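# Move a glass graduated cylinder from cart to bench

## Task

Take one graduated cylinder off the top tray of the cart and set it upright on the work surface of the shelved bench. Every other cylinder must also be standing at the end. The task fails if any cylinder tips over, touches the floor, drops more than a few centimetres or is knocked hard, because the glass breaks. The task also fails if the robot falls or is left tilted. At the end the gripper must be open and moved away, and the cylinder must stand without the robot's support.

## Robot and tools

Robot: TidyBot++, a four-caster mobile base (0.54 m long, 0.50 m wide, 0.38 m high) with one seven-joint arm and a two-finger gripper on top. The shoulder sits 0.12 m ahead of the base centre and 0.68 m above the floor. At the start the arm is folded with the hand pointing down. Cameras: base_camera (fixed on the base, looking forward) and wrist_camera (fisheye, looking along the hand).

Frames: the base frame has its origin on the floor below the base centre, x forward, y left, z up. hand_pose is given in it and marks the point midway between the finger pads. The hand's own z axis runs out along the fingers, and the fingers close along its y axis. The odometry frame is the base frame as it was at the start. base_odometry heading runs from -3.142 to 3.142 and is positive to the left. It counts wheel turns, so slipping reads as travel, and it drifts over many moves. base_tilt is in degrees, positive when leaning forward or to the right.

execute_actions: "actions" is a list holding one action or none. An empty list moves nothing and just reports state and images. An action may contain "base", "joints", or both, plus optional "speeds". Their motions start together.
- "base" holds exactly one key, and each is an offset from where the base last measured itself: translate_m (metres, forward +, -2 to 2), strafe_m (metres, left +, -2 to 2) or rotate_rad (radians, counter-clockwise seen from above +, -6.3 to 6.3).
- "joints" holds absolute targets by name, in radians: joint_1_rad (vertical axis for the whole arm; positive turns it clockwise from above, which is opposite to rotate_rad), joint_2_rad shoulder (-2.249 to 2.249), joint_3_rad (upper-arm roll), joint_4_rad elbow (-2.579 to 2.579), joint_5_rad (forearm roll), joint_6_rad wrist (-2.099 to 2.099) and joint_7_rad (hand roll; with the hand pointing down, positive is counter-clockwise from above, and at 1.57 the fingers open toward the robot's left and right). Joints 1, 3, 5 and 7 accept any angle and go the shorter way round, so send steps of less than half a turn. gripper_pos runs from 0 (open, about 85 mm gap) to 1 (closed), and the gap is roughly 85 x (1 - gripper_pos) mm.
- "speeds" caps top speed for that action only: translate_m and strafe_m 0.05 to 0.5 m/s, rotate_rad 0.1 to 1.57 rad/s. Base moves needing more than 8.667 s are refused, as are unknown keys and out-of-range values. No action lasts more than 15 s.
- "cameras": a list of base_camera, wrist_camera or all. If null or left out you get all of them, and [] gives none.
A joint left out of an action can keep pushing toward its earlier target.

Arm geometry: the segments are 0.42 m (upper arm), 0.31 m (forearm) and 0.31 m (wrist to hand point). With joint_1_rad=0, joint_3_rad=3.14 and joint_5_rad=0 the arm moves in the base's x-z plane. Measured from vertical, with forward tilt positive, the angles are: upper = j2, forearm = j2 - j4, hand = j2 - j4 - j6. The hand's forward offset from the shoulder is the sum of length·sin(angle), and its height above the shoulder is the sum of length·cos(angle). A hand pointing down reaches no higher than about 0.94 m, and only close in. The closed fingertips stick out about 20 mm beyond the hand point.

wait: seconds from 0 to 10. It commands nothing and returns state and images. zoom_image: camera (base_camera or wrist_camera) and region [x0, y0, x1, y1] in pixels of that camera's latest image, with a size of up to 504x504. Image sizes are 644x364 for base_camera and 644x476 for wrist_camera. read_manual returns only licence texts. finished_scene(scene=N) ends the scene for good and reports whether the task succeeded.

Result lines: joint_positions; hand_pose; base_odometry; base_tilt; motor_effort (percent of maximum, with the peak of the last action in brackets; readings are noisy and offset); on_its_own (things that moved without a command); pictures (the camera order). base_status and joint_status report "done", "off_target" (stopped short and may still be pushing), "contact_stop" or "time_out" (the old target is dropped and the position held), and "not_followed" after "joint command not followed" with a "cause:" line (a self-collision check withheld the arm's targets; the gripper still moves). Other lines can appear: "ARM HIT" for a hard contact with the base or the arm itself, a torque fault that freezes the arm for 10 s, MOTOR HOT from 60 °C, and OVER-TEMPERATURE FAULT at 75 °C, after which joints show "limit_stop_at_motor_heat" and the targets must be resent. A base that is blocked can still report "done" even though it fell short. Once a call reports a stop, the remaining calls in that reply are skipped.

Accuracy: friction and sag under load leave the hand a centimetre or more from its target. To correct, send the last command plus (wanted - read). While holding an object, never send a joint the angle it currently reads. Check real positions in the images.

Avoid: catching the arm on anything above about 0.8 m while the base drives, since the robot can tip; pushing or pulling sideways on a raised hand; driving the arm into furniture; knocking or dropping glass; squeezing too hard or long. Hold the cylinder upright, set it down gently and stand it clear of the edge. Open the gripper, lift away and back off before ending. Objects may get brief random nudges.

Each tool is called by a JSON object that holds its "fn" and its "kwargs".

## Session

{"fn": "execute_actions", "kwargs": {"actions": []}}

Scene clock: 0.00 s.
base_odometry: x=+0.000 y=+0.000 heading=+0.000 (m, m, rad; odometry frame)
base_tilt: forward=-0.4 right=-0.1 (deg)
base_status: not commanded
joint_positions: joint_1_rad=-0.019 joint_2_rad=-0.321 joint_3_rad=+3.162 joint_4_rad=-2.537 joint_5_rad=-0.019 joint_6_rad=-0.874 joint_7_rad=+1.582 gripper_pos=+0.000
joint_status: not commanded
motor_effort: joint_1_rad=+0 joint_2_rad=-1 joint_3_rad=+0 joint_4_rad=+15 joint_5_rad=+0 joint_6_rad=+1 joint_7_rad=+0 (%)
hand_pose: x=+0.2536 y=+0.0066 z=+0.5812 quat_wxyz=(-0.011, +1.000, -0.001, +0.026) (m; base frame)
pictures: base_camera, wrist_camera
Images, in order (width x height): base_camera 644x364, wrist_camera 644x476.

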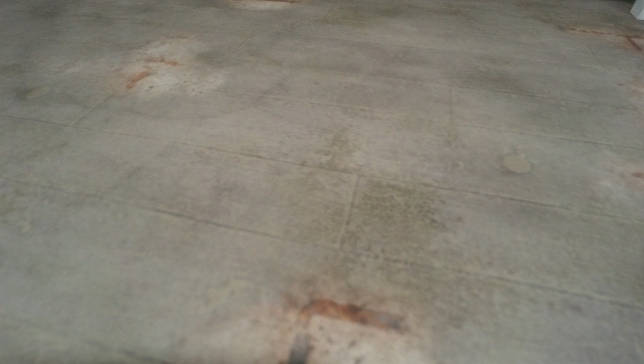

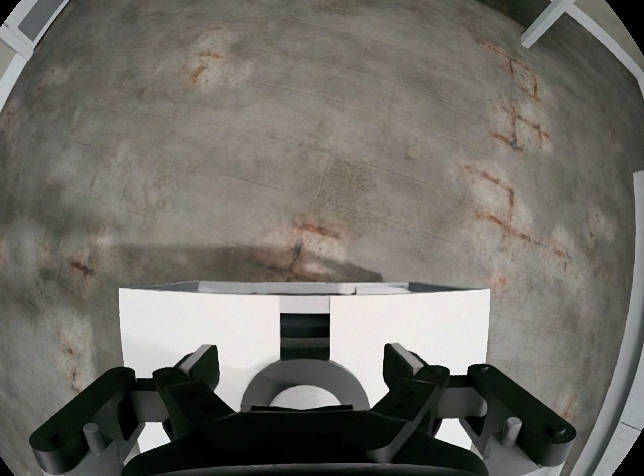

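{"fn": "execute_actions", "kwargs": {"actions": [{"joints":{"joint_1_rad":0,"joint_2_rad":-0.34,"joint_4_rad":-2.2,"joint_6_rad":0.0}}], "cameras": ["wrist_camera"]}}

{"fn": "execute_actions", "kwargs": {"actions": [{"base":{"rotate_rad":2.1}}], "cameras": ["wrist_camera"]}}

{"fn": "execute_actions", "kwargs": {"actions": [{"base":{"rotate_rad":2.1}}], "cameras": ["wrist_camera"]}}

Scene clock: 1.70 s.
base_odometry: x=+0.000 y=+0.000 heading=+0.000 (m, m, rad; odometry frame)
base_tilt: forward=-0.4 right=-0.1 (deg)
base_status: not commanded
joint_positions: joint_1_rad=-0.017 joint_2_rad=-0.329 joint_3_rad=+3.162 joint_4_rad=-2.208 joint_5_rad=-0.019 joint_6_rad=-0.012 joint_7_rad=+1.582 gripper_pos=+0.000
joint_status: all done
motor_effort: joint_1_rad=+0(1) joint_2_rad=-8(7) joint_3_rad=+1(0) joint_4_rad=+24(24) joint_5_rad=+0(0) joint_6_rad=+9(8) joint_7_rad=+0(1) (%)
hand_pose: x=+0.5783 y=-0.0010 z=+0.8868 quat_wxyz=(-0.005, +0.811, -0.006, +0.585) (m; base frame)
pictures: wrist_camera
Images, in order (width x height): wrist_camera 644x476.

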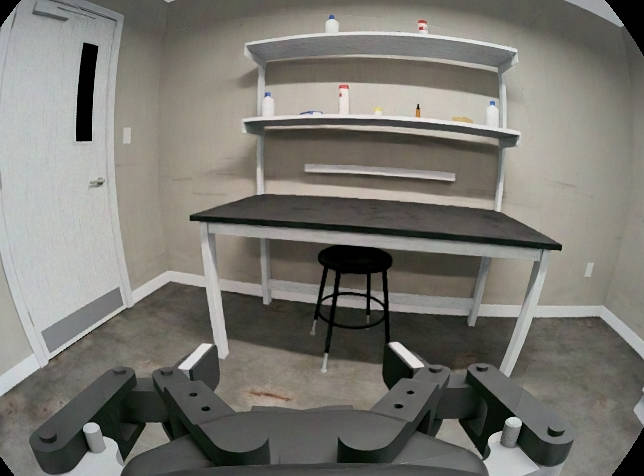

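Scene clock: 4.33 s.
base_odometry: x=+0.000 y=+0.000 heading=+2.099 (m, m, rad; odometry frame)
base_tilt: forward=-0.4 right=-0.1 (deg)
base_status: done
joint_positions: joint_1_rad=-0.011 joint_2_rad=-0.329 joint_3_rad=+3.162 joint_4_rad=-2.208 joint_5_rad=-0.019 joint_6_rad=-0.012 joint_7_rad=+1.582 gripper_pos=+0.000
joint_status: not commanded
motor_effort: joint_1_rad=+0(1) joint_2_rad=-8(9) joint_3_rad=+0(1) joint_4_rad=+23(23) joint_5_rad=+0(0) joint_6_rad=+9(9) joint_7_rad=-1(0) (%)
hand_pose: x=+0.5782 y=-0.0040 z=+0.8868 quat_wxyz=(-0.003, +0.811, -0.009, +0.585) (m; base frame)
pictures: wrist_camera
Images, in order (width x height): wrist_camera 644x476.

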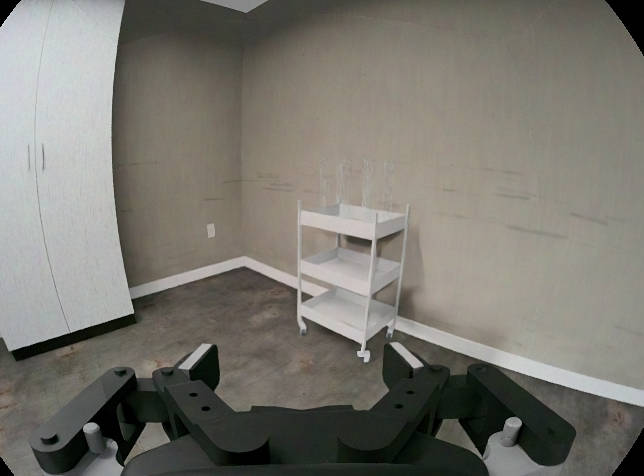

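Scene clock: 6.97 s.
base_odometry: x=+0.000 y=+0.000 heading=-2.085 (m, m, rad; odometry frame)
base_tilt: forward=-0.4 right=-0.1 (deg)
base_status: done
joint_positions: joint_1_rad=-0.008 joint_2_rad=-0.329 joint_3_rad=+3.162 joint_4_rad=-2.208 joint_5_rad=-0.019 joint_6_rad=-0.012 joint_7_rad=+1.582 gripper_pos=+0.000
joint_status: not commanded
motor_effort: joint_1_rad=+0(2) joint_2_rad=-7(9) joint_3_rad=+0(2) joint_4_rad=+23(23) joint_5_rad=+0(0) joint_6_rad=+9(9) joint_7_rad=-1(0) (%)
hand_pose: x=+0.5782 y=-0.0050 z=+0.8868 quat_wxyz=(-0.002, +0.811, -0.010, +0.585) (m; base frame)
pictures: wrist_camera
Images, in order (width x height): wrist_camera 644x476.

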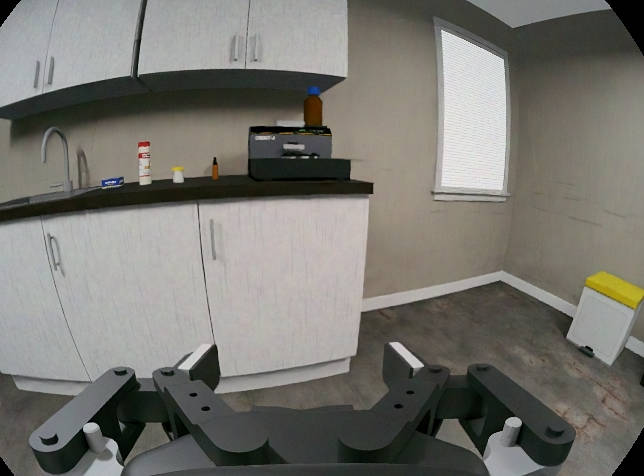

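{"fn": "execute_actions", "kwargs": {"actions": [{"base":{"rotate_rad":-2.5},"joints":{"joint_1_rad":0.02,"joint_2_rad":0.5,"joint_3_rad":3.14,"joint_4_rad":-1.79,"joint_5_rad":0.0,"joint_6_rad":0.70,"joint_7_rad":1.57}}], "cameras": []}}

{"fn": "execute_actions", "kwargs": {"actions": [{"base":{"strafe_m":0.4}}]}}

Scene clock: 10.67 s.
base_odometry: x=+0.000 y=+0.000 heading=+1.699 (m, m, rad; odometry frame)
base_tilt: forward=-0.4 right=-0.1 (deg)
base_status: done
joint_positions: joint_1_rad=+0.025 joint_2_rad=+0.509 joint_3_rad=+3.142 joint_4_rad=-1.801 joint_5_rad=-0.019 joint_6_rad=+0.676 joint_7_rad=+1.582 gripper_pos=+0.000
joint_status: all done
motor_effort: joint_1_rad=+0(6) joint_2_rad=-32(37) joint_3_rad=-1(4) joint_4_rad=+20(24) joint_5_rad=+1(1) joint_6_rad=+9(10) joint_7_rad=-1(1) (%)
hand_pose: x=+0.8669 y=-0.0212 z=+0.8176 quat_wxyz=(+0.012, +0.729, -0.015, +0.684) (m; base frame)
pictures: none
No camera images: the call's "cameras" was empty. Leave "cameras" out to get every camera's image.

Scene clock: 12.83 s.
base_odometry: x=-0.397 y=-0.051 heading=+1.698 (m, m, rad; odometry frame)
base_tilt: forward=-0.4 right=-0.2 (deg)
base_status: done
joint_positions: joint_1_rad=+0.015 joint_2_rad=+0.509 joint_3_rad=+3.141 joint_4_rad=-1.801 joint_5_rad=-0.019 joint_6_rad=+0.676 joint_7_rad=+1.582 gripper_pos=+0.000
joint_status: not commanded
motor_effort: joint_1_rad=+0(4) joint_2_rad=-33(34) joint_3_rad=-1(2) joint_4_rad=+20(20) joint_5_rad=+0(0) joint_6_rad=+9(9) joint_7_rad=-1(0) (%)
hand_pose: x=+0.8670 y=-0.0133 z=+0.8177 quat_wxyz=(+0.008, +0.729, -0.011, +0.684) (m; base frame)
pictures: base_camera, wrist_camera
Images, in order (width x height): base_camera 644x364, wrist_camera 644x476.

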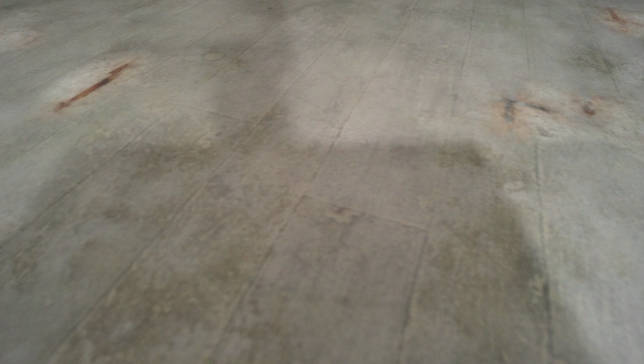

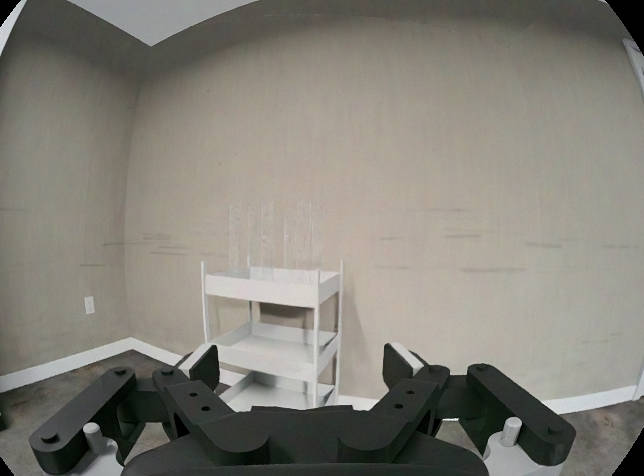

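{"fn": "execute_actions", "kwargs": {"actions": [{"base":{"rotate_rad":-0.33},"joints":{"joint_6_rad":0.75}}], "cameras": []}}

{"fn": "execute_actions", "kwargs": {"actions": [{"base":{"strafe_m":0.55}}]}}

Scene clock: 14.47 s.
base_odometry: x=-0.397 y=-0.051 heading=+1.368 (m, m, rad; odometry frame)
base_tilt: forward=-0.4 right=-0.1 (deg)
base_status: done
joint_positions: joint_1_rad=+0.025 joint_2_rad=+0.507 joint_3_rad=+3.147 joint_4_rad=-1.801 joint_5_rad=-0.017 joint_6_rad=+0.731 joint_7_rad=+1.582 gripper_pos=+0.000
joint_status: all done
motor_effort: joint_1_rad=-1(6) joint_2_rad=-32(35) joint_3_rad=-1(4) joint_4_rad=+20(21) joint_5_rad=+0(1) joint_6_rad=+9(10) joint_7_rad=+0(1) (%)
hand_pose: x=+0.8671 y=-0.0240 z=+0.8362 quat_wxyz=(+0.015, +0.709, -0.014, +0.705) (m; base frame)
pictures: none
No camera images: the call's "cameras" was empty. Leave "cameras" out to get every camera's image.

Scene clock: 17.03 s.
base_odometry: x=-0.936 y=+0.061 heading=+1.368 (m, m, rad; odometry frame)
base_tilt: forward=-0.4 right=-0.1 (deg)
base_status: done
joint_positions: joint_1_rad=+0.018 joint_2_rad=+0.507 joint_3_rad=+3.146 joint_4_rad=-1.801 joint_5_rad=-0.017 joint_6_rad=+0.731 joint_7_rad=+1.582 gripper_pos=+0.000
joint_status: not commanded
motor_effort: joint_1_rad=+0(4) joint_2_rad=-32(33) joint_3_rad=-1(3) joint_4_rad=+19(19) joint_5_rad=+0(1) joint_6_rad=+9(10) joint_7_rad=-1(0) (%)
hand_pose: x=+0.8673 y=-0.0182 z=+0.8362 quat_wxyz=(+0.012, +0.709, -0.012, +0.705) (m; base frame)
pictures: base_camera, wrist_camera
Images, in order (width x height): base_camera 644x364, wrist_camera 644x476.

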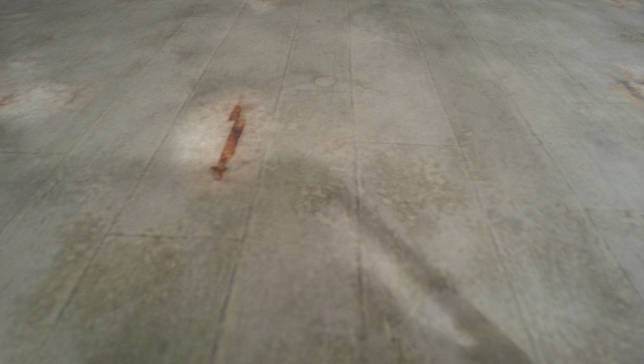

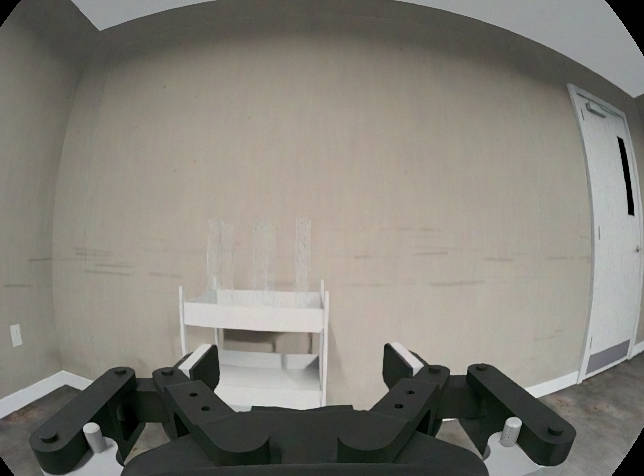

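Nearly aligned with the right cylinder. Approach.

{"fn": "execute_actions", "kwargs": {"actions": [{"base":{"translate_m":0.35},"speeds":{"translate_m":0.25}}], "cameras": ["wrist_camera"]}}

{"fn": "zoom_image", "kwargs": {"camera": "wrist_camera", "region": [120, 170, 420, 420]}}

Scene clock: 19.43 s.
base_odometry: x=-0.866 y=+0.404 heading=+1.368 (m, m, rad; odometry frame)
base_tilt: forward=-0.4 right=-0.1 (deg)
base_status: done
joint_positions: joint_1_rad=+0.018 joint_2_rad=+0.505 joint_3_rad=+3.146 joint_4_rad=-1.800 joint_5_rad=-0.017 joint_6_rad=+0.731 joint_7_rad=+1.582 gripper_pos=+0.000
joint_status: not commanded
motor_effort: joint_1_rad=+0(2) joint_2_rad=-32(35) joint_3_rad=+0(1) joint_4_rad=+19(22) joint_5_rad=+0(0) joint_6_rad=+10(10) joint_7_rad=+0(0) (%)
hand_pose: x=+0.8670 y=-0.0182 z=+0.8384 quat_wxyz=(+0.012, +0.708, -0.012, +0.706) (m; base frame)
pictures: wrist_camera
Images, in order (width x height): wrist_camera 644x476.

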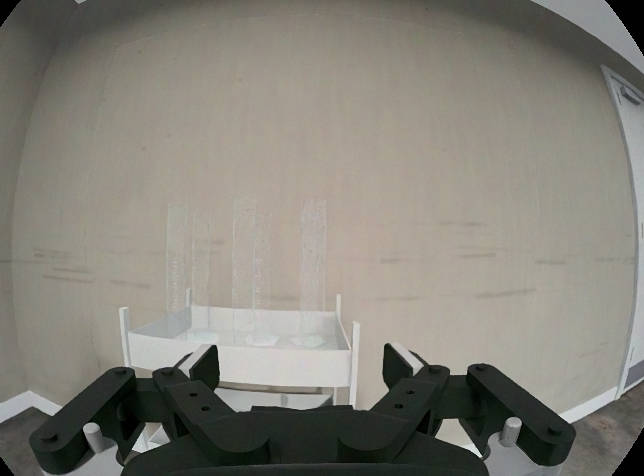

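Region (120, 170, 420, 420) of wrist_camera's 644x476 image, scaled by 1.680.

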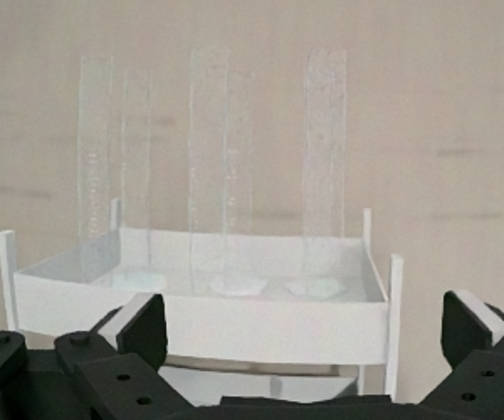

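{"fn": "execute_actions", "kwargs": {"actions": [{"base":{"strafe_m":-0.018}}], "cameras": []}}

{"fn": "execute_actions", "kwargs": {"actions": [{"base":{"translate_m":0.2},"speeds":{"translate_m":0.15}}], "cameras": ["wrist_camera"]}}

Scene clock: 20.33 s.
base_odometry: x=-0.848 y=+0.400 heading=+1.368 (m, m, rad; odometry frame)
base_tilt: forward=-0.4 right=-0.1 (deg)
base_status: done
joint_positions: joint_1_rad=+0.023 joint_2_rad=+0.505 joint_3_rad=+3.146 joint_4_rad=-1.800 joint_5_rad=-0.017 joint_6_rad=+0.731 joint_7_rad=+1.582 gripper_pos=+0.000
joint_status: not commanded
motor_effort: joint_1_rad=+0(3) joint_2_rad=-32(34) joint_3_rad=-1(1) joint_4_rad=+20(20) joint_5_rad=+0(0) joint_6_rad=+10(10) joint_7_rad=-1(0) (%)
hand_pose: x=+0.8669 y=-0.0218 z=+0.8384 quat_wxyz=(+0.013, +0.708, -0.013, +0.706) (m; base frame)
pictures: none
No camera images: the call's "cameras" was empty. Leave "cameras" out to get every camera's image.

Scene clock: 22.33 s.
base_odometry: x=-0.807 y=+0.596 heading=+1.368 (m, m, rad; odometry frame)
base_tilt: forward=-0.4 right=-0.2 (deg)
base_status: done
joint_positions: joint_1_rad=+0.023 joint_2_rad=+0.503 joint_3_rad=+3.146 joint_4_rad=-1.800 joint_5_rad=-0.017 joint_6_rad=+0.731 joint_7_rad=+1.582 gripper_pos=+0.000
joint_status: not commanded
motor_effort: joint_1_rad=+0(2) joint_2_rad=-32(35) joint_3_rad=-1(1) joint_4_rad=+20(22) joint_5_rad=+0(0) joint_6_rad=+9(10) joint_7_rad=-1(0) (%)
hand_pose: x=+0.8666 y=-0.0218 z=+0.8400 quat_wxyz=(+0.013, +0.707, -0.013, +0.707) (m; base frame)
pictures: wrist_camera
Images, in order (width x height): wrist_camera 644x476.

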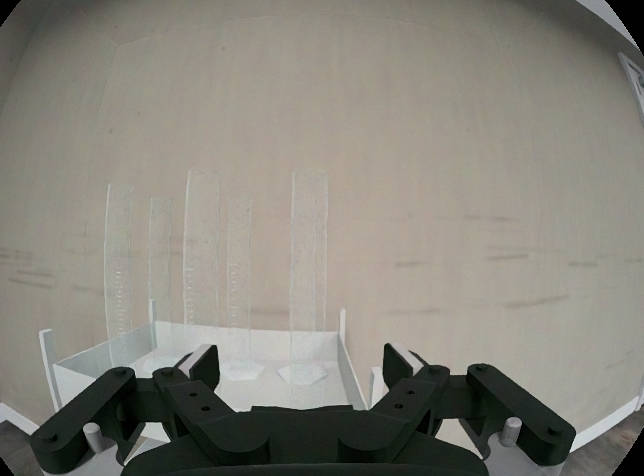

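{"fn": "execute_actions", "kwargs": {"actions": [{"base":{"translate_m":0.14},"speeds":{"translate_m":0.1}}], "cameras": ["wrist_camera"]}}

Scene clock: 24.40 s.
base_odometry: x=-0.779 y=+0.734 heading=+1.368 (m, m, rad; odometry frame)
base_tilt: forward=-0.4 right=-0.1 (deg)
base_status: done
joint_positions: joint_1_rad=+0.023 joint_2_rad=+0.502 joint_3_rad=+3.146 joint_4_rad=-1.800 joint_5_rad=-0.017 joint_6_rad=+0.731 joint_7_rad=+1.582 gripper_pos=+0.000
joint_status: not commanded
motor_effort: joint_1_rad=+0(3) joint_2_rad=-32(35) joint_3_rad=-1(1) joint_4_rad=+19(21) joint_5_rad=+0(1) joint_6_rad=+10(10) joint_7_rad=-1(0) (%)
hand_pose: x=+0.8665 y=-0.0218 z=+0.8409 quat_wxyz=(+0.013, +0.707, -0.013, +0.707) (m; base frame)
pictures: wrist_camera
Images, in order (width x height): wrist_camera 644x476.

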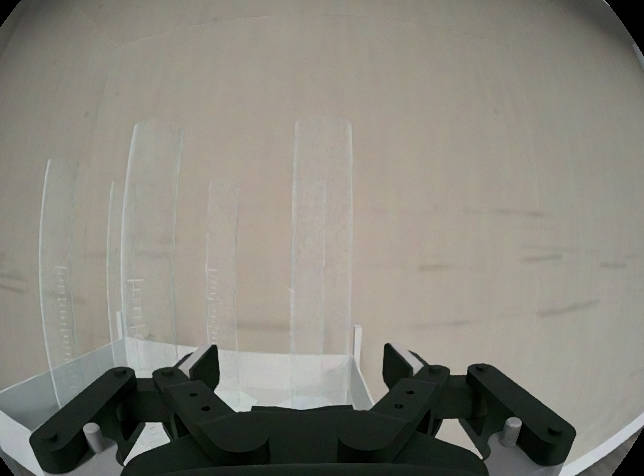

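{"fn": "execute_actions", "kwargs": {"actions": [{"base":{"strafe_m":-0.014}}], "cameras": []}}

{"fn": "execute_actions", "kwargs": {"actions": [{"base":{"translate_m":0.06},"speeds":{"translate_m":0.05}}], "cameras": ["wrist_camera"]}}

Scene clock: 25.83 s.
base_odometry: x=-0.765 y=+0.731 heading=+1.368 (m, m, rad; odometry frame)
base_tilt: forward=-0.4 right=-0.1 (deg)
base_status: done
joint_positions: joint_1_rad=+0.024 joint_2_rad=+0.502 joint_3_rad=+3.145 joint_4_rad=-1.800 joint_5_rad=-0.017 joint_6_rad=+0.731 joint_7_rad=+1.582 gripper_pos=+0.000
joint_status: not commanded
motor_effort: joint_1_rad=-1(3) joint_2_rad=-32(35) joint_3_rad=-1(1) joint_4_rad=+19(21) joint_5_rad=+0(0) joint_6_rad=+9(10) joint_7_rad=+0(0) (%)
hand_pose: x=+0.8665 y=-0.0222 z=+0.8409 quat_wxyz=(+0.014, +0.707, -0.013, +0.707) (m; base frame)
pictures: none
No camera images: the call's "cameras" was empty. Leave "cameras" out to get every camera's image.

Scene clock: 27.50 s.
base_odometry: x=-0.753 y=+0.790 heading=+1.368 (m, m, rad; odometry frame)
base_tilt: forward=-0.4 right=-0.1 (deg)
base_status: done
joint_positions: joint_1_rad=+0.024 joint_2_rad=+0.502 joint_3_rad=+3.145 joint_4_rad=-1.800 joint_5_rad=-0.017 joint_6_rad=+0.732 joint_7_rad=+1.582 gripper_pos=+0.000
joint_status: not commanded
motor_effort: joint_1_rad=+0(3) joint_2_rad=-32(35) joint_3_rad=-1(1) joint_4_rad=+19(22) joint_5_rad=+0(1) joint_6_rad=+9(10) joint_7_rad=+0(0) (%)
hand_pose: x=+0.8664 y=-0.0222 z=+0.8413 quat_wxyz=(+0.014, +0.707, -0.013, +0.707) (m; base frame)
pictures: wrist_camera
Images, in order (width x height): wrist_camera 644x476.

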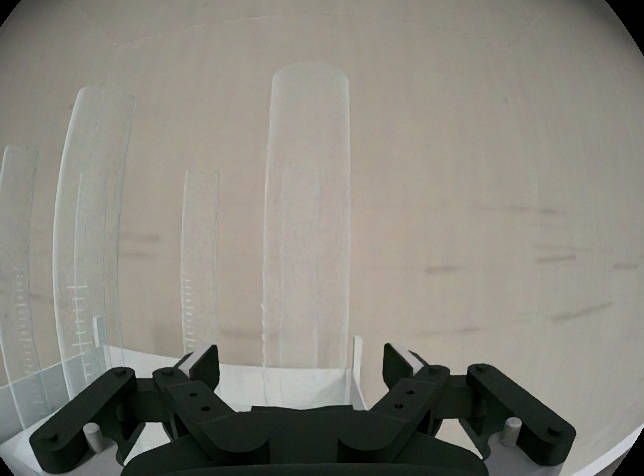

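{"fn": "execute_actions", "kwargs": {"actions": [{"base":{"translate_m":0.028},"speeds":{"translate_m":0.05}}], "cameras": ["wrist_camera"]}}

{"fn": "execute_actions", "kwargs": {"actions": [{"joints":{"gripper_pos":1.0}}], "cameras": ["wrist_camera"]}}

Scene clock: 28.63 s.
base_odometry: x=-0.747 y=+0.818 heading=+1.367 (m, m, rad; odometry frame)
base_tilt: forward=-0.4 right=-0.1 (deg)
base_status: done
joint_positions: joint_1_rad=+0.024 joint_2_rad=+0.501 joint_3_rad=+3.145 joint_4_rad=-1.800 joint_5_rad=-0.017 joint_6_rad=+0.732 joint_7_rad=+1.582 gripper_pos=+0.000
joint_status: not commanded
motor_effort: joint_1_rad=+0(3) joint_2_rad=-32(35) joint_3_rad=-1(2) joint_4_rad=+19(20) joint_5_rad=+0(1) joint_6_rad=+9(9) joint_7_rad=+0(1) (%)
hand_pose: x=+0.8664 y=-0.0222 z=+0.8416 quat_wxyz=(+0.014, +0.706, -0.013, +0.707) (m; base frame)
pictures: wrist_camera
Images, in order (width x height): wrist_camera 644x476.

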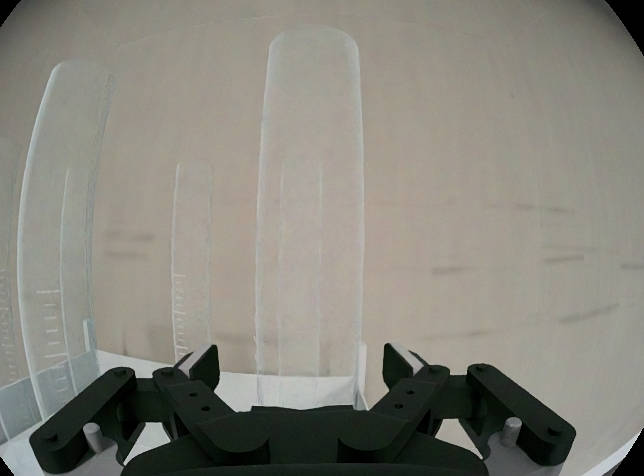

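Scene clock: 29.73 s.
base_odometry: x=-0.747 y=+0.818 heading=+1.367 (m, m, rad; odometry frame)
base_tilt: forward=-0.4 right=-0.1 (deg)
base_status: not commanded
joint_positions: joint_1_rad=+0.024 joint_2_rad=+0.501 joint_3_rad=+3.145 joint_4_rad=-1.800 joint_5_rad=-0.017 joint_6_rad=+0.732 joint_7_rad=+1.582 gripper_pos=+0.543
joint_status: gripper_pos off_target (ended at +0.543, target +1.000)
motor_effort: joint_1_rad=+0(1) joint_2_rad=-31(32) joint_3_rad=+0(1) joint_4_rad=+19(20) joint_5_rad=+0(1) joint_6_rad=+9(9) joint_7_rad=+0(0) (%)
hand_pose: x=+0.8664 y=-0.0222 z=+0.8416 quat_wxyz=(+0.014, +0.706, -0.013, +0.707) (m; base frame)
pictures: wrist_camera
Images, in order (width x height): wrist_camera 644x476.

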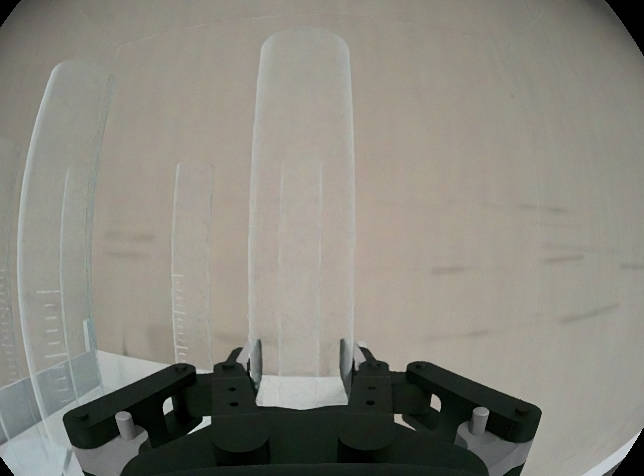

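{"fn": "execute_actions", "kwargs": {"actions": [{"joints":{"joint_2_rad":0.3,"joint_4_rad":-1.67,"joint_6_rad":0.39}}], "cameras": ["wrist_camera"]}}

{"fn": "execute_actions", "kwargs": {"actions": [{"joints":{"joint_2_rad":0.12,"joint_4_rad":-1.13,"joint_6_rad":-0.30}}], "cameras": ["wrist_camera"]}}

{"fn": "execute_actions", "kwargs": {"actions": [{"base":{"translate_m":-0.6},"speeds":{"translate_m":0.3}}], "cameras": []}}

{"fn": "execute_actions", "kwargs": {"actions": [{"base":{"rotate_rad":-1.57},"speeds":{"rotate_rad":0.7}}]}}

Scene clock: 31.63 s.
base_odometry: x=-0.747 y=+0.818 heading=+1.367 (m, m, rad; odometry frame)
base_tilt: forward=-0.4 right=-0.1 (deg)
base_status: not commanded
joint_positions: joint_1_rad=+0.024 joint_2_rad=+0.309 joint_3_rad=+3.145 joint_4_rad=-1.690 joint_5_rad=-0.017 joint_6_rad=+0.401 joint_7_rad=+1.582 gripper_pos=+0.543
joint_status: all done
motor_effort: joint_1_rad=+0(0) joint_2_rad=-31(37) joint_3_rad=+0(1) joint_4_rad=+25(26) joint_5_rad=+0(0) joint_6_rad=+11(12) joint_7_rad=+0(0) (%)
hand_pose: x=+0.8437 y=-0.0203 z=+0.9434 quat_wxyz=(+0.011, +0.717, -0.013, +0.697) (m; base frame)
pictures: wrist_camera
Images, in order (width x height): wrist_camera 644x476.

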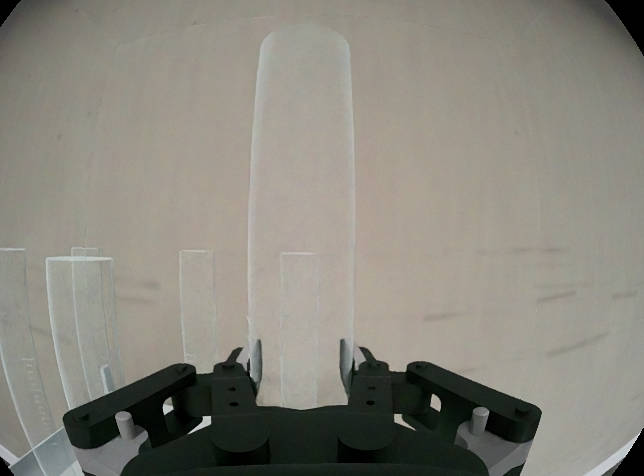

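Scene clock: 33.53 s.
base_odometry: x=-0.747 y=+0.818 heading=+1.367 (m, m, rad; odometry frame)
base_tilt: forward=-0.4 right=-0.1 (deg)
base_status: not commanded
joint_positions: joint_1_rad=+0.024 joint_2_rad=+0.130 joint_3_rad=+3.145 joint_4_rad=-1.152 joint_5_rad=-0.017 joint_6_rad=-0.288 joint_7_rad=+1.582 gripper_pos=+0.543
joint_status: all done
motor_effort: joint_1_rad=+0(0) joint_2_rad=-25(34) joint_3_rad=+0(1) joint_4_rad=+26(28) joint_5_rad=+0(0) joint_6_rad=+11(11) joint_7_rad=+0(0) (%)
hand_pose: x=+0.7859 y=-0.0154 z=+1.1888 quat_wxyz=(+0.006, +0.707, -0.010, +0.707) (m; base frame)
pictures: wrist_camera
Images, in order (width x height): wrist_camera 644x476.

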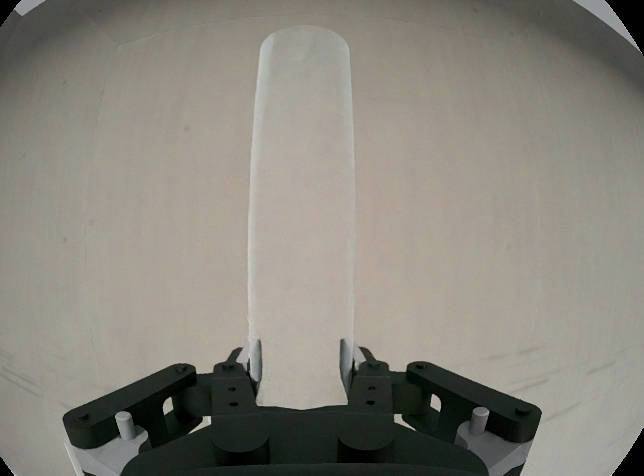

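Scene clock: 36.57 s.
base_odometry: x=-0.868 y=+0.230 heading=+1.368 (m, m, rad; odometry frame)
base_tilt: forward=-0.4 right=-0.1 (deg)
base_status: done
joint_positions: joint_1_rad=+0.023 joint_2_rad=+0.130 joint_3_rad=+3.145 joint_4_rad=-1.152 joint_5_rad=-0.016 joint_6_rad=-0.292 joint_7_rad=+1.582 gripper_pos=+0.543
joint_status: not commanded
motor_effort: joint_1_rad=+0(3) joint_2_rad=-26(29) joint_3_rad=+1(2) joint_4_rad=+26(28) joint_5_rad=+0(0) joint_6_rad=+11(12) joint_7_rad=+0(0) (%)
hand_pose: x=+0.7860 y=-0.0148 z=+1.1875 quat_wxyz=(+0.006, +0.708, -0.009, +0.706) (m; base frame)
pictures: none
No camera images: the call's "cameras" was empty. Leave "cameras" out to get every camera's image.

Scene clock: 39.60 s.
base_odometry: x=-0.868 y=+0.230 heading=-0.202 (m, m, rad; odometry frame)
base_tilt: forward=-0.4 right=-0.1 (deg)
base_status: done
joint_positions: joint_1_rad=+0.024 joint_2_rad=+0.130 joint_3_rad=+3.143 joint_4_rad=-1.152 joint_5_rad=-0.016 joint_6_rad=-0.292 joint_7_rad=+1.582 gripper_pos=+0.543
joint_status: not commanded
motor_effort: joint_1_rad=+0(4) joint_2_rad=-25(27) joint_3_rad=+0(2) joint_4_rad=+26(27) joint_5_rad=+0(0) joint_6_rad=+11(12) joint_7_rad=-1(1) (%)
hand_pose: x=+0.7860 y=-0.0140 z=+1.1875 quat_wxyz=(+0.006, +0.708, -0.009, +0.706) (m; base frame)
pictures: base_camera, wrist_camera
Images, in order (width x height): base_camera 644x364, wrist_camera 644x476.

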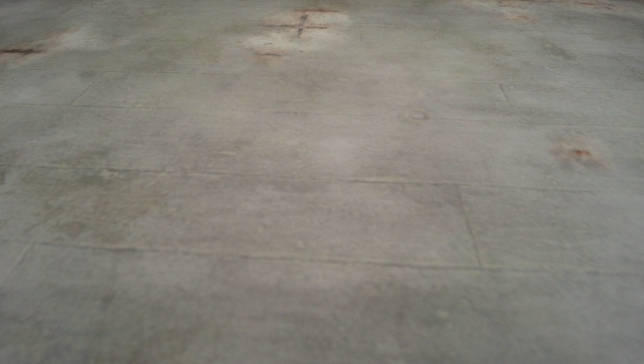

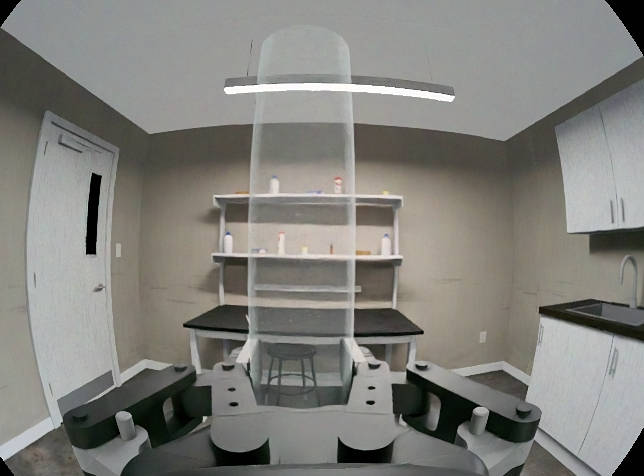

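{"fn": "execute_actions", "kwargs": {"actions": [{"base":{"translate_m":1.3},"speeds":{"translate_m":0.4}}]}}

Scene clock: 44.10 s.
base_odometry: x=+0.406 y=-0.032 heading=-0.203 (m, m, rad; odometry frame)
base_tilt: forward=-0.4 right=-0.2 (deg)
base_status: done
joint_positions: joint_1_rad=+0.024 joint_2_rad=+0.135 joint_3_rad=+3.143 joint_4_rad=-1.152 joint_5_rad=-0.016 joint_6_rad=-0.293 joint_7_rad=+1.582 gripper_pos=+0.543
joint_status: not commanded
motor_effort: joint_1_rad=+0(1) joint_2_rad=-25(29) joint_3_rad=+0(1) joint_4_rad=+26(28) joint_5_rad=+0(0) joint_6_rad=+11(12) joint_7_rad=-1(0) (%)
hand_pose: x=+0.7884 y=-0.0140 z=+1.1840 quat_wxyz=(+0.006, +0.710, -0.009, +0.704) (m; base frame)
pictures: base_camera, wrist_camera
Images, in order (width x height): base_camera 644x364, wrist_camera 644x476.

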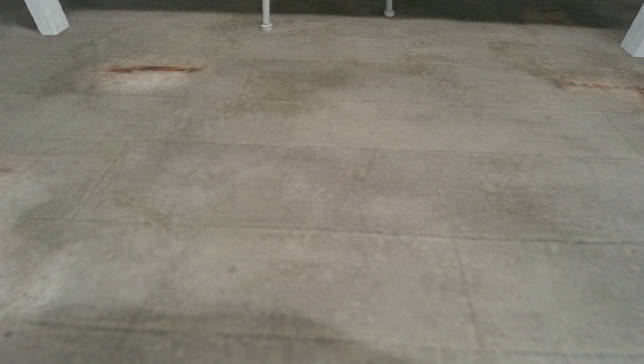

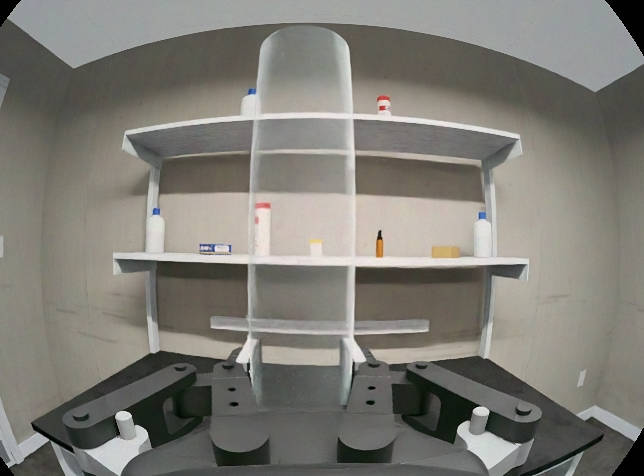

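{"fn": "execute_actions", "kwargs": {"actions": [{"base":{"translate_m":0.3},"speeds":{"translate_m":0.15}}]}}

Scene clock: 46.97 s.
base_odometry: x=+0.699 y=-0.093 heading=-0.204 (m, m, rad; odometry frame)
base_tilt: forward=-0.4 right=-0.1 (deg)
base_status: done
joint_positions: joint_1_rad=+0.024 joint_2_rad=+0.135 joint_3_rad=+3.143 joint_4_rad=-1.152 joint_5_rad=-0.016 joint_6_rad=-0.294 joint_7_rad=+1.582 gripper_pos=+0.543
joint_status: not commanded
motor_effort: joint_1_rad=+0(2) joint_2_rad=-25(29) joint_3_rad=+0(1) joint_4_rad=+26(27) joint_5_rad=+0(0) joint_6_rad=+10(12) joint_7_rad=+0(1) (%)
hand_pose: x=+0.7887 y=-0.0141 z=+1.1835 quat_wxyz=(+0.006, +0.711, -0.009, +0.703) (m; base frame)
pictures: base_camera, wrist_camera
Images, in order (width x height): base_camera 644x364, wrist_camera 644x476.

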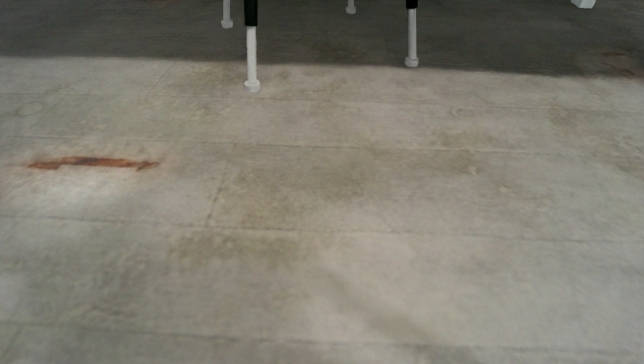

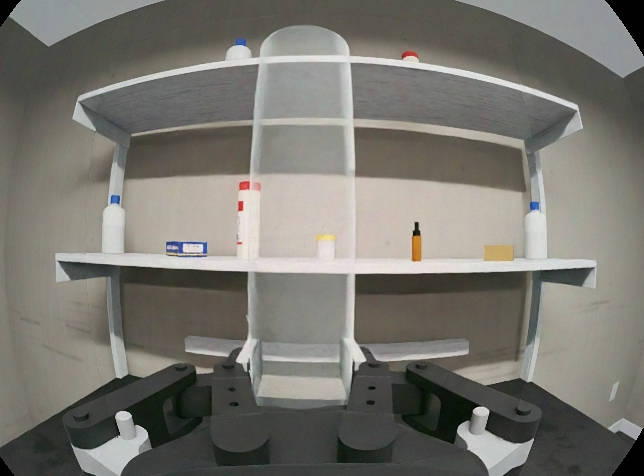

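{"fn": "execute_actions", "kwargs": {"actions": [{"base":{"translate_m":0.13},"speeds":{"translate_m":0.1}}], "cameras": []}}

{"fn": "execute_actions", "kwargs": {"actions": [{"joints":{"joint_4_rad":-1.30,"joint_6_rad":-0.09}}], "cameras": []}}

{"fn": "execute_actions", "kwargs": {"actions": [{"joints":{"joint_4_rad":-1.40,"joint_6_rad":0.01}}], "cameras": ["wrist_camera"]}}

Scene clock: 49.03 s.
base_odometry: x=+0.827 y=-0.120 heading=-0.205 (m, m, rad; odometry frame)
base_tilt: forward=-0.4 right=-0.1 (deg)
base_status: done
joint_positions: joint_1_rad=+0.024 joint_2_rad=+0.135 joint_3_rad=+3.143 joint_4_rad=-1.152 joint_5_rad=-0.016 joint_6_rad=-0.294 joint_7_rad=+1.582 gripper_pos=+0.543
joint_status: not commanded
motor_effort: joint_1_rad=+0(1) joint_2_rad=-26(29) joint_3_rad=+0(2) joint_4_rad=+26(28) joint_5_rad=+0(0) joint_6_rad=+11(12) joint_7_rad=-1(1) (%)
hand_pose: x=+0.7886 y=-0.0141 z=+1.1835 quat_wxyz=(+0.006, +0.711, -0.009, +0.703) (m; base frame)
pictures: none
No camera images: the call's "cameras" was empty. Leave "cameras" out to get every camera's image.

Scene clock: 50.13 s.
base_odometry: x=+0.827 y=-0.120 heading=-0.205 (m, m, rad; odometry frame)
base_tilt: forward=-0.4 right=-0.1 (deg)
base_status: not commanded
joint_positions: joint_1_rad=+0.024 joint_2_rad=+0.135 joint_3_rad=+3.143 joint_4_rad=-1.301 joint_5_rad=-0.016 joint_6_rad=-0.127 joint_7_rad=+1.582 gripper_pos=+0.543
joint_status: all done
motor_effort: joint_1_rad=+0(0) joint_2_rad=-26(28) joint_3_rad=+0(0) joint_4_rad=+27(28) joint_5_rad=+0(0) joint_6_rad=+11(11) joint_7_rad=+0(0) (%)
hand_pose: x=+0.7981 y=-0.0151 z=+1.1438 quat_wxyz=(+0.006, +0.704, -0.010, +0.710) (m; base frame)
pictures: none
No camera images: the call's "cameras" was empty. Leave "cameras" out to get every camera's image.

Scene clock: 51.07 s.
base_odometry: x=+0.827 y=-0.120 heading=-0.205 (m, m, rad; odometry frame)
base_tilt: forward=-0.4 right=-0.1 (deg)
base_status: not commanded
joint_positions: joint_1_rad=+0.024 joint_2_rad=+0.135 joint_3_rad=+3.143 joint_4_rad=-1.401 joint_5_rad=-0.016 joint_6_rad=-0.028 joint_7_rad=+1.582 gripper_pos=+0.543
joint_status: all done
motor_effort: joint_1_rad=+0(0) joint_2_rad=-27(28) joint_3_rad=+0(1) joint_4_rad=+27(28) joint_5_rad=+0(0) joint_6_rad=+11(12) joint_7_rad=+0(0) (%)
hand_pose: x=+0.8009 y=-0.0157 z=+1.1117 quat_wxyz=(+0.007, +0.705, -0.011, +0.709) (m; base frame)
pictures: wrist_camera
Images, in order (width x height): wrist_camera 644x476.

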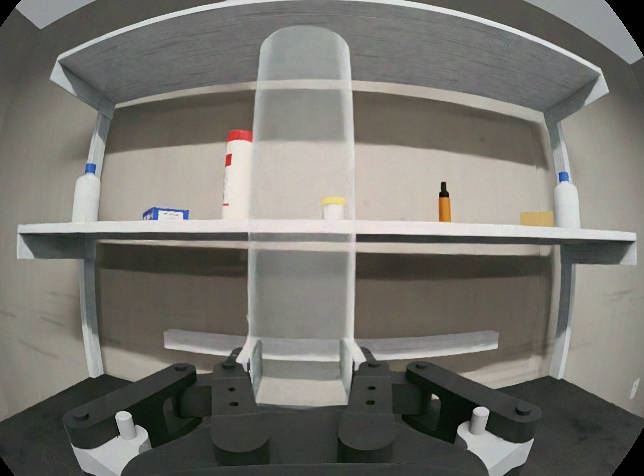

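Step down, watching effort.

{"fn": "execute_actions", "kwargs": {"actions": [{"joints":{"joint_4_rad":-1.47,"joint_6_rad":0.07}}], "cameras": []}}

{"fn": "execute_actions", "kwargs": {"actions": [{"joints":{"joint_4_rad":-1.53,"joint_6_rad":0.125}}], "cameras": []}}

Scene clock: 52.07 s.
base_odometry: x=+0.827 y=-0.120 heading=-0.205 (m, m, rad; odometry frame)
base_tilt: forward=-0.4 right=-0.1 (deg)
base_status: not commanded
joint_positions: joint_1_rad=+0.024 joint_2_rad=+0.135 joint_3_rad=+3.143 joint_4_rad=-1.470 joint_5_rad=-0.016 joint_6_rad=+0.032 joint_7_rad=+1.582 gripper_pos=+0.543
joint_status: all done
motor_effort: joint_1_rad=+0(0) joint_2_rad=-27(28) joint_3_rad=+0(0) joint_4_rad=+27(29) joint_5_rad=+0(0) joint_6_rad=+12(10) joint_7_rad=+0(0) (%)
hand_pose: x=+0.8010 y=-0.0160 z=+1.0868 quat_wxyz=(+0.007, +0.708, -0.011, +0.706) (m; base frame)
pictures: none
No camera images: the call's "cameras" was empty. Leave "cameras" out to get every camera's image.

Scene clock: 52.87 s.
base_odometry: x=+0.827 y=-0.120 heading=-0.205 (m, m, rad; odometry frame)
base_tilt: forward=-0.4 right=-0.1 (deg)
base_status: not commanded
joint_positions: joint_1_rad=+0.024 joint_2_rad=+0.135 joint_3_rad=+3.143 joint_4_rad=-1.530 joint_5_rad=-0.016 joint_6_rad=+0.087 joint_7_rad=+1.582 gripper_pos=+0.543
joint_status: all done
motor_effort: joint_1_rad=+0(0) joint_2_rad=-27(28) joint_3_rad=+0(0) joint_4_rad=+27(28) joint_5_rad=+0(0) joint_6_rad=+11(11) joint_7_rad=+0(0) (%)
hand_pose: x=+0.7998 y=-0.0163 z=+1.0670 quat_wxyz=(+0.007, +0.709, -0.011, +0.705) (m; base frame)
pictures: none
No camera images: the call's "cameras" was empty. Leave "cameras" out to get every camera's image.

{"fn": "execute_actions", "kwargs": {"actions": [{"joints":{"joint_4_rad":-1.59,"joint_6_rad":0.19}}], "cameras": []}}

{"fn": "execute_actions", "kwargs": {"actions": [{"joints":{"joint_4_rad":-1.65,"joint_6_rad":0.25}}], "cameras": ["wrist_camera"]}}

Scene clock: 53.77 s.
base_odometry: x=+0.827 y=-0.120 heading=-0.205 (m, m, rad; odometry frame)
base_tilt: forward=-0.4 right=-0.1 (deg)
base_status: not commanded
joint_positions: joint_1_rad=+0.024 joint_2_rad=+0.135 joint_3_rad=+3.143 joint_4_rad=-1.589 joint_5_rad=-0.016 joint_6_rad=+0.153 joint_7_rad=+1.582 gripper_pos=+0.543
joint_status: all done
motor_effort: joint_1_rad=+0(0) joint_2_rad=-26(28) joint_3_rad=-1(0) joint_4_rad=+27(27) joint_5_rad=+0(0) joint_6_rad=+11(12) joint_7_rad=-1(0) (%)
hand_pose: x=+0.7975 y=-0.0166 z=+1.0501 quat_wxyz=(+0.008, +0.707, -0.012, +0.707) (m; base frame)
pictures: none
No camera images: the call's "cameras" was empty. Leave "cameras" out to get every camera's image.

Scene clock: 54.57 s.
base_odometry: x=+0.827 y=-0.120 heading=-0.205 (m, m, rad; odometry frame)
base_tilt: forward=-0.4 right=-0.1 (deg)
base_status: not commanded
joint_positions: joint_1_rad=+0.024 joint_2_rad=+0.135 joint_3_rad=+3.143 joint_4_rad=-1.650 joint_5_rad=-0.016 joint_6_rad=+0.212 joint_7_rad=+1.582 gripper_pos=+0.543
joint_status: all done
motor_effort: joint_1_rad=+0(0) joint_2_rad=-26(27) joint_3_rad=-1(1) joint_4_rad=+27(28) joint_5_rad=+0(0) joint_6_rad=+11(12) joint_7_rad=+0(0) (%)
hand_pose: x=+0.7940 y=-0.0168 z=+1.0314 quat_wxyz=(+0.008, +0.708, -0.012, +0.706) (m; base frame)
pictures: wrist_camera
Images, in order (width x height): wrist_camera 644x476.

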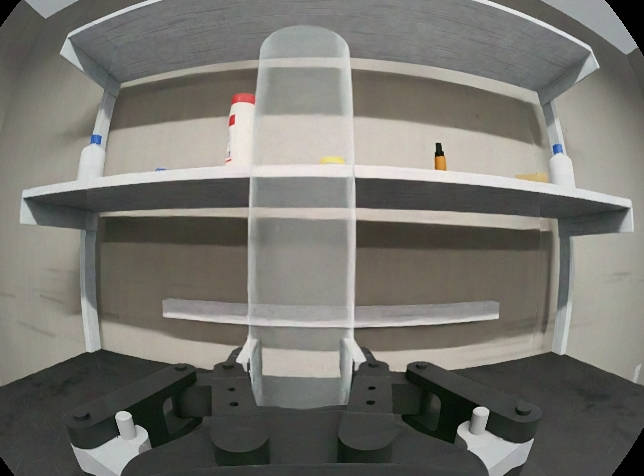

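{"fn": "execute_actions", "kwargs": {"actions": [{"joints":{"joint_4_rad":-1.70,"joint_6_rad":0.30}}], "cameras": []}}

{"fn": "execute_actions", "kwargs": {"actions": [{"joints":{"joint_4_rad":-1.75,"joint_6_rad":0.35}}], "cameras": ["wrist_camera"]}}

Scene clock: 55.50 s.
base_odometry: x=+0.827 y=-0.120 heading=-0.205 (m, m, rad; odometry frame)
base_tilt: forward=-0.4 right=-0.2 (deg)
base_status: not commanded
joint_positions: joint_1_rad=+0.024 joint_2_rad=+0.135 joint_3_rad=+3.143 joint_4_rad=-1.699 joint_5_rad=-0.016 joint_6_rad=+0.263 joint_7_rad=+1.582 gripper_pos=+0.543
joint_status: all done
motor_effort: joint_1_rad=+0(0) joint_2_rad=-26(27) joint_3_rad=+0(0) joint_4_rad=+26(28) joint_5_rad=+0(0) joint_6_rad=+11(13) joint_7_rad=+0(0) (%)
hand_pose: x=+0.7904 y=-0.0169 z=+1.0167 quat_wxyz=(+0.009, +0.707, -0.012, +0.707) (m; base frame)
pictures: none
No camera images: the call's "cameras" was empty. Leave "cameras" out to get every camera's image.

Scene clock: 56.27 s.
base_odometry: x=+0.827 y=-0.120 heading=-0.205 (m, m, rad; odometry frame)
base_tilt: forward=-0.4 right=-0.1 (deg)
base_status: not commanded
joint_positions: joint_1_rad=+0.024 joint_2_rad=+0.135 joint_3_rad=+3.143 joint_4_rad=-1.749 joint_5_rad=-0.016 joint_6_rad=+0.313 joint_7_rad=+1.582 gripper_pos=+0.543
joint_status: all done
motor_effort: joint_1_rad=+0(0) joint_2_rad=-25(27) joint_3_rad=+0(0) joint_4_rad=+26(27) joint_5_rad=+0(0) joint_6_rad=+11(11) joint_7_rad=+0(0) (%)
hand_pose: x=+0.7859 y=-0.0171 z=+1.0017 quat_wxyz=(+0.009, +0.707, -0.012, +0.707) (m; base frame)
pictures: wrist_camera
Images, in order (width x height): wrist_camera 644x476.

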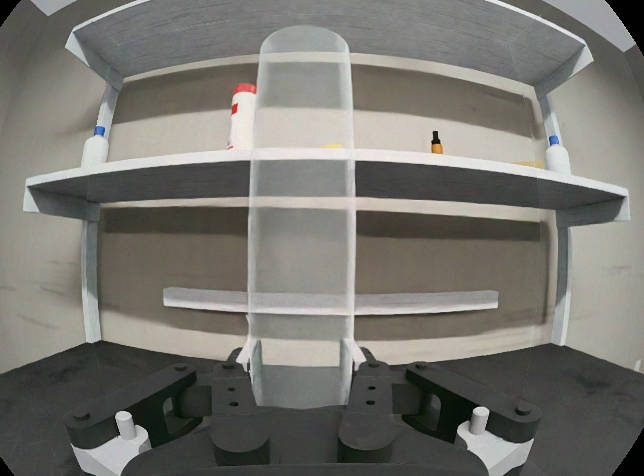

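{"fn": "execute_actions", "kwargs": {"actions": [{"joints":{"joint_4_rad":-1.79,"joint_6_rad":0.39}}], "cameras": ["wrist_camera"]}}

Scene clock: 57.10 s.
base_odometry: x=+0.827 y=-0.120 heading=-0.205 (m, m, rad; odometry frame)
base_tilt: forward=-0.4 right=-0.1 (deg)
base_status: not commanded
joint_positions: joint_1_rad=+0.024 joint_2_rad=+0.135 joint_3_rad=+3.143 joint_4_rad=-1.788 joint_5_rad=-0.016 joint_6_rad=+0.353 joint_7_rad=+1.582 gripper_pos=+0.543
joint_status: all done
motor_effort: joint_1_rad=+0(0) joint_2_rad=-26(26) joint_3_rad=+1(0) joint_4_rad=+25(26) joint_5_rad=+0(0) joint_6_rad=+12(11) joint_7_rad=+0(1) (%)
hand_pose: x=+0.7819 y=-0.0172 z=+0.9904 quat_wxyz=(+0.009, +0.707, -0.013, +0.707) (m; base frame)
pictures: wrist_camera
Images, in order (width x height): wrist_camera 644x476.

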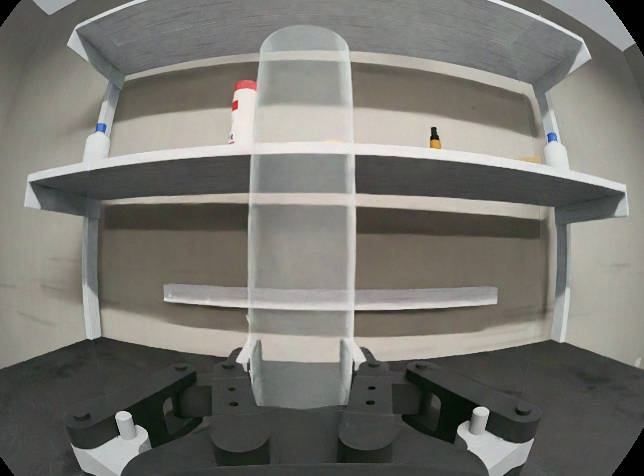

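{"fn": "execute_actions", "kwargs": {"actions": [{"joints":{"joint_4_rad":-1.83,"joint_6_rad":0.43}}], "cameras": []}}

Scene clock: 57.87 s.
base_odometry: x=+0.827 y=-0.120 heading=-0.205 (m, m, rad; odometry frame)
base_tilt: forward=-0.4 right=-0.2 (deg)
base_status: not commanded
joint_positions: joint_1_rad=+0.024 joint_2_rad=+0.135 joint_3_rad=+3.143 joint_4_rad=-1.828 joint_5_rad=-0.016 joint_6_rad=+0.393 joint_7_rad=+1.582 gripper_pos=+0.543
joint_status: all done
motor_effort: joint_1_rad=+0(0) joint_2_rad=-26(26) joint_3_rad=+0(0) joint_4_rad=+25(27) joint_5_rad=+0(0) joint_6_rad=+11(10) joint_7_rad=-1(0) (%)
hand_pose: x=+0.7773 y=-0.0172 z=+0.9787 quat_wxyz=(+0.010, +0.707, -0.013, +0.707) (m; base frame)
pictures: none
No camera images: the call's "cameras" was empty. Leave "cameras" out to get every camera's image.

{"fn": "execute_actions", "kwargs": {"actions": [{"joints":{"joint_4_rad":-1.875,"joint_6_rad":0.475}}], "cameras": ["wrist_camera"]}}

Scene clock: 58.73 s.
base_odometry: x=+0.827 y=-0.120 heading=-0.205 (m, m, rad; odometry frame)
base_tilt: forward=-0.4 right=-0.2 (deg)
base_status: not commanded
joint_positions: joint_1_rad=+0.024 joint_2_rad=+0.135 joint_3_rad=+3.143 joint_4_rad=-1.873 joint_5_rad=-0.016 joint_6_rad=+0.438 joint_7_rad=+1.582 gripper_pos=+0.543
joint_status: all done
motor_effort: joint_1_rad=+0(0) joint_2_rad=-25(26) joint_3_rad=+0(1) joint_4_rad=+25(27) joint_5_rad=+0(0) joint_6_rad=+11(12) joint_7_rad=+0(0) (%)
hand_pose: x=+0.7715 y=-0.0173 z=+0.9655 quat_wxyz=(+0.010, +0.707, -0.013, +0.707) (m; base frame)
pictures: wrist_camera
Images, in order (width x height): wrist_camera 644x476.

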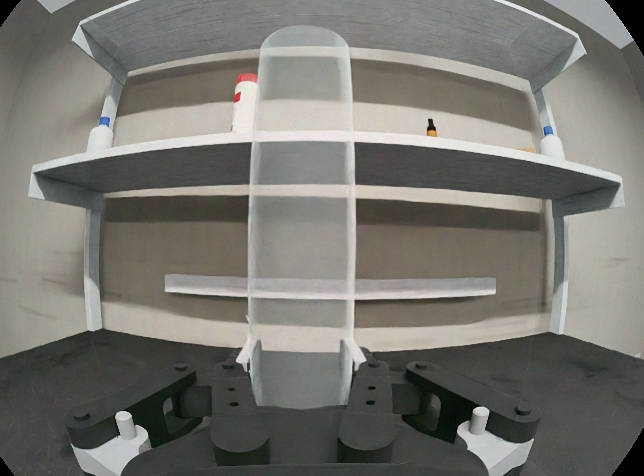

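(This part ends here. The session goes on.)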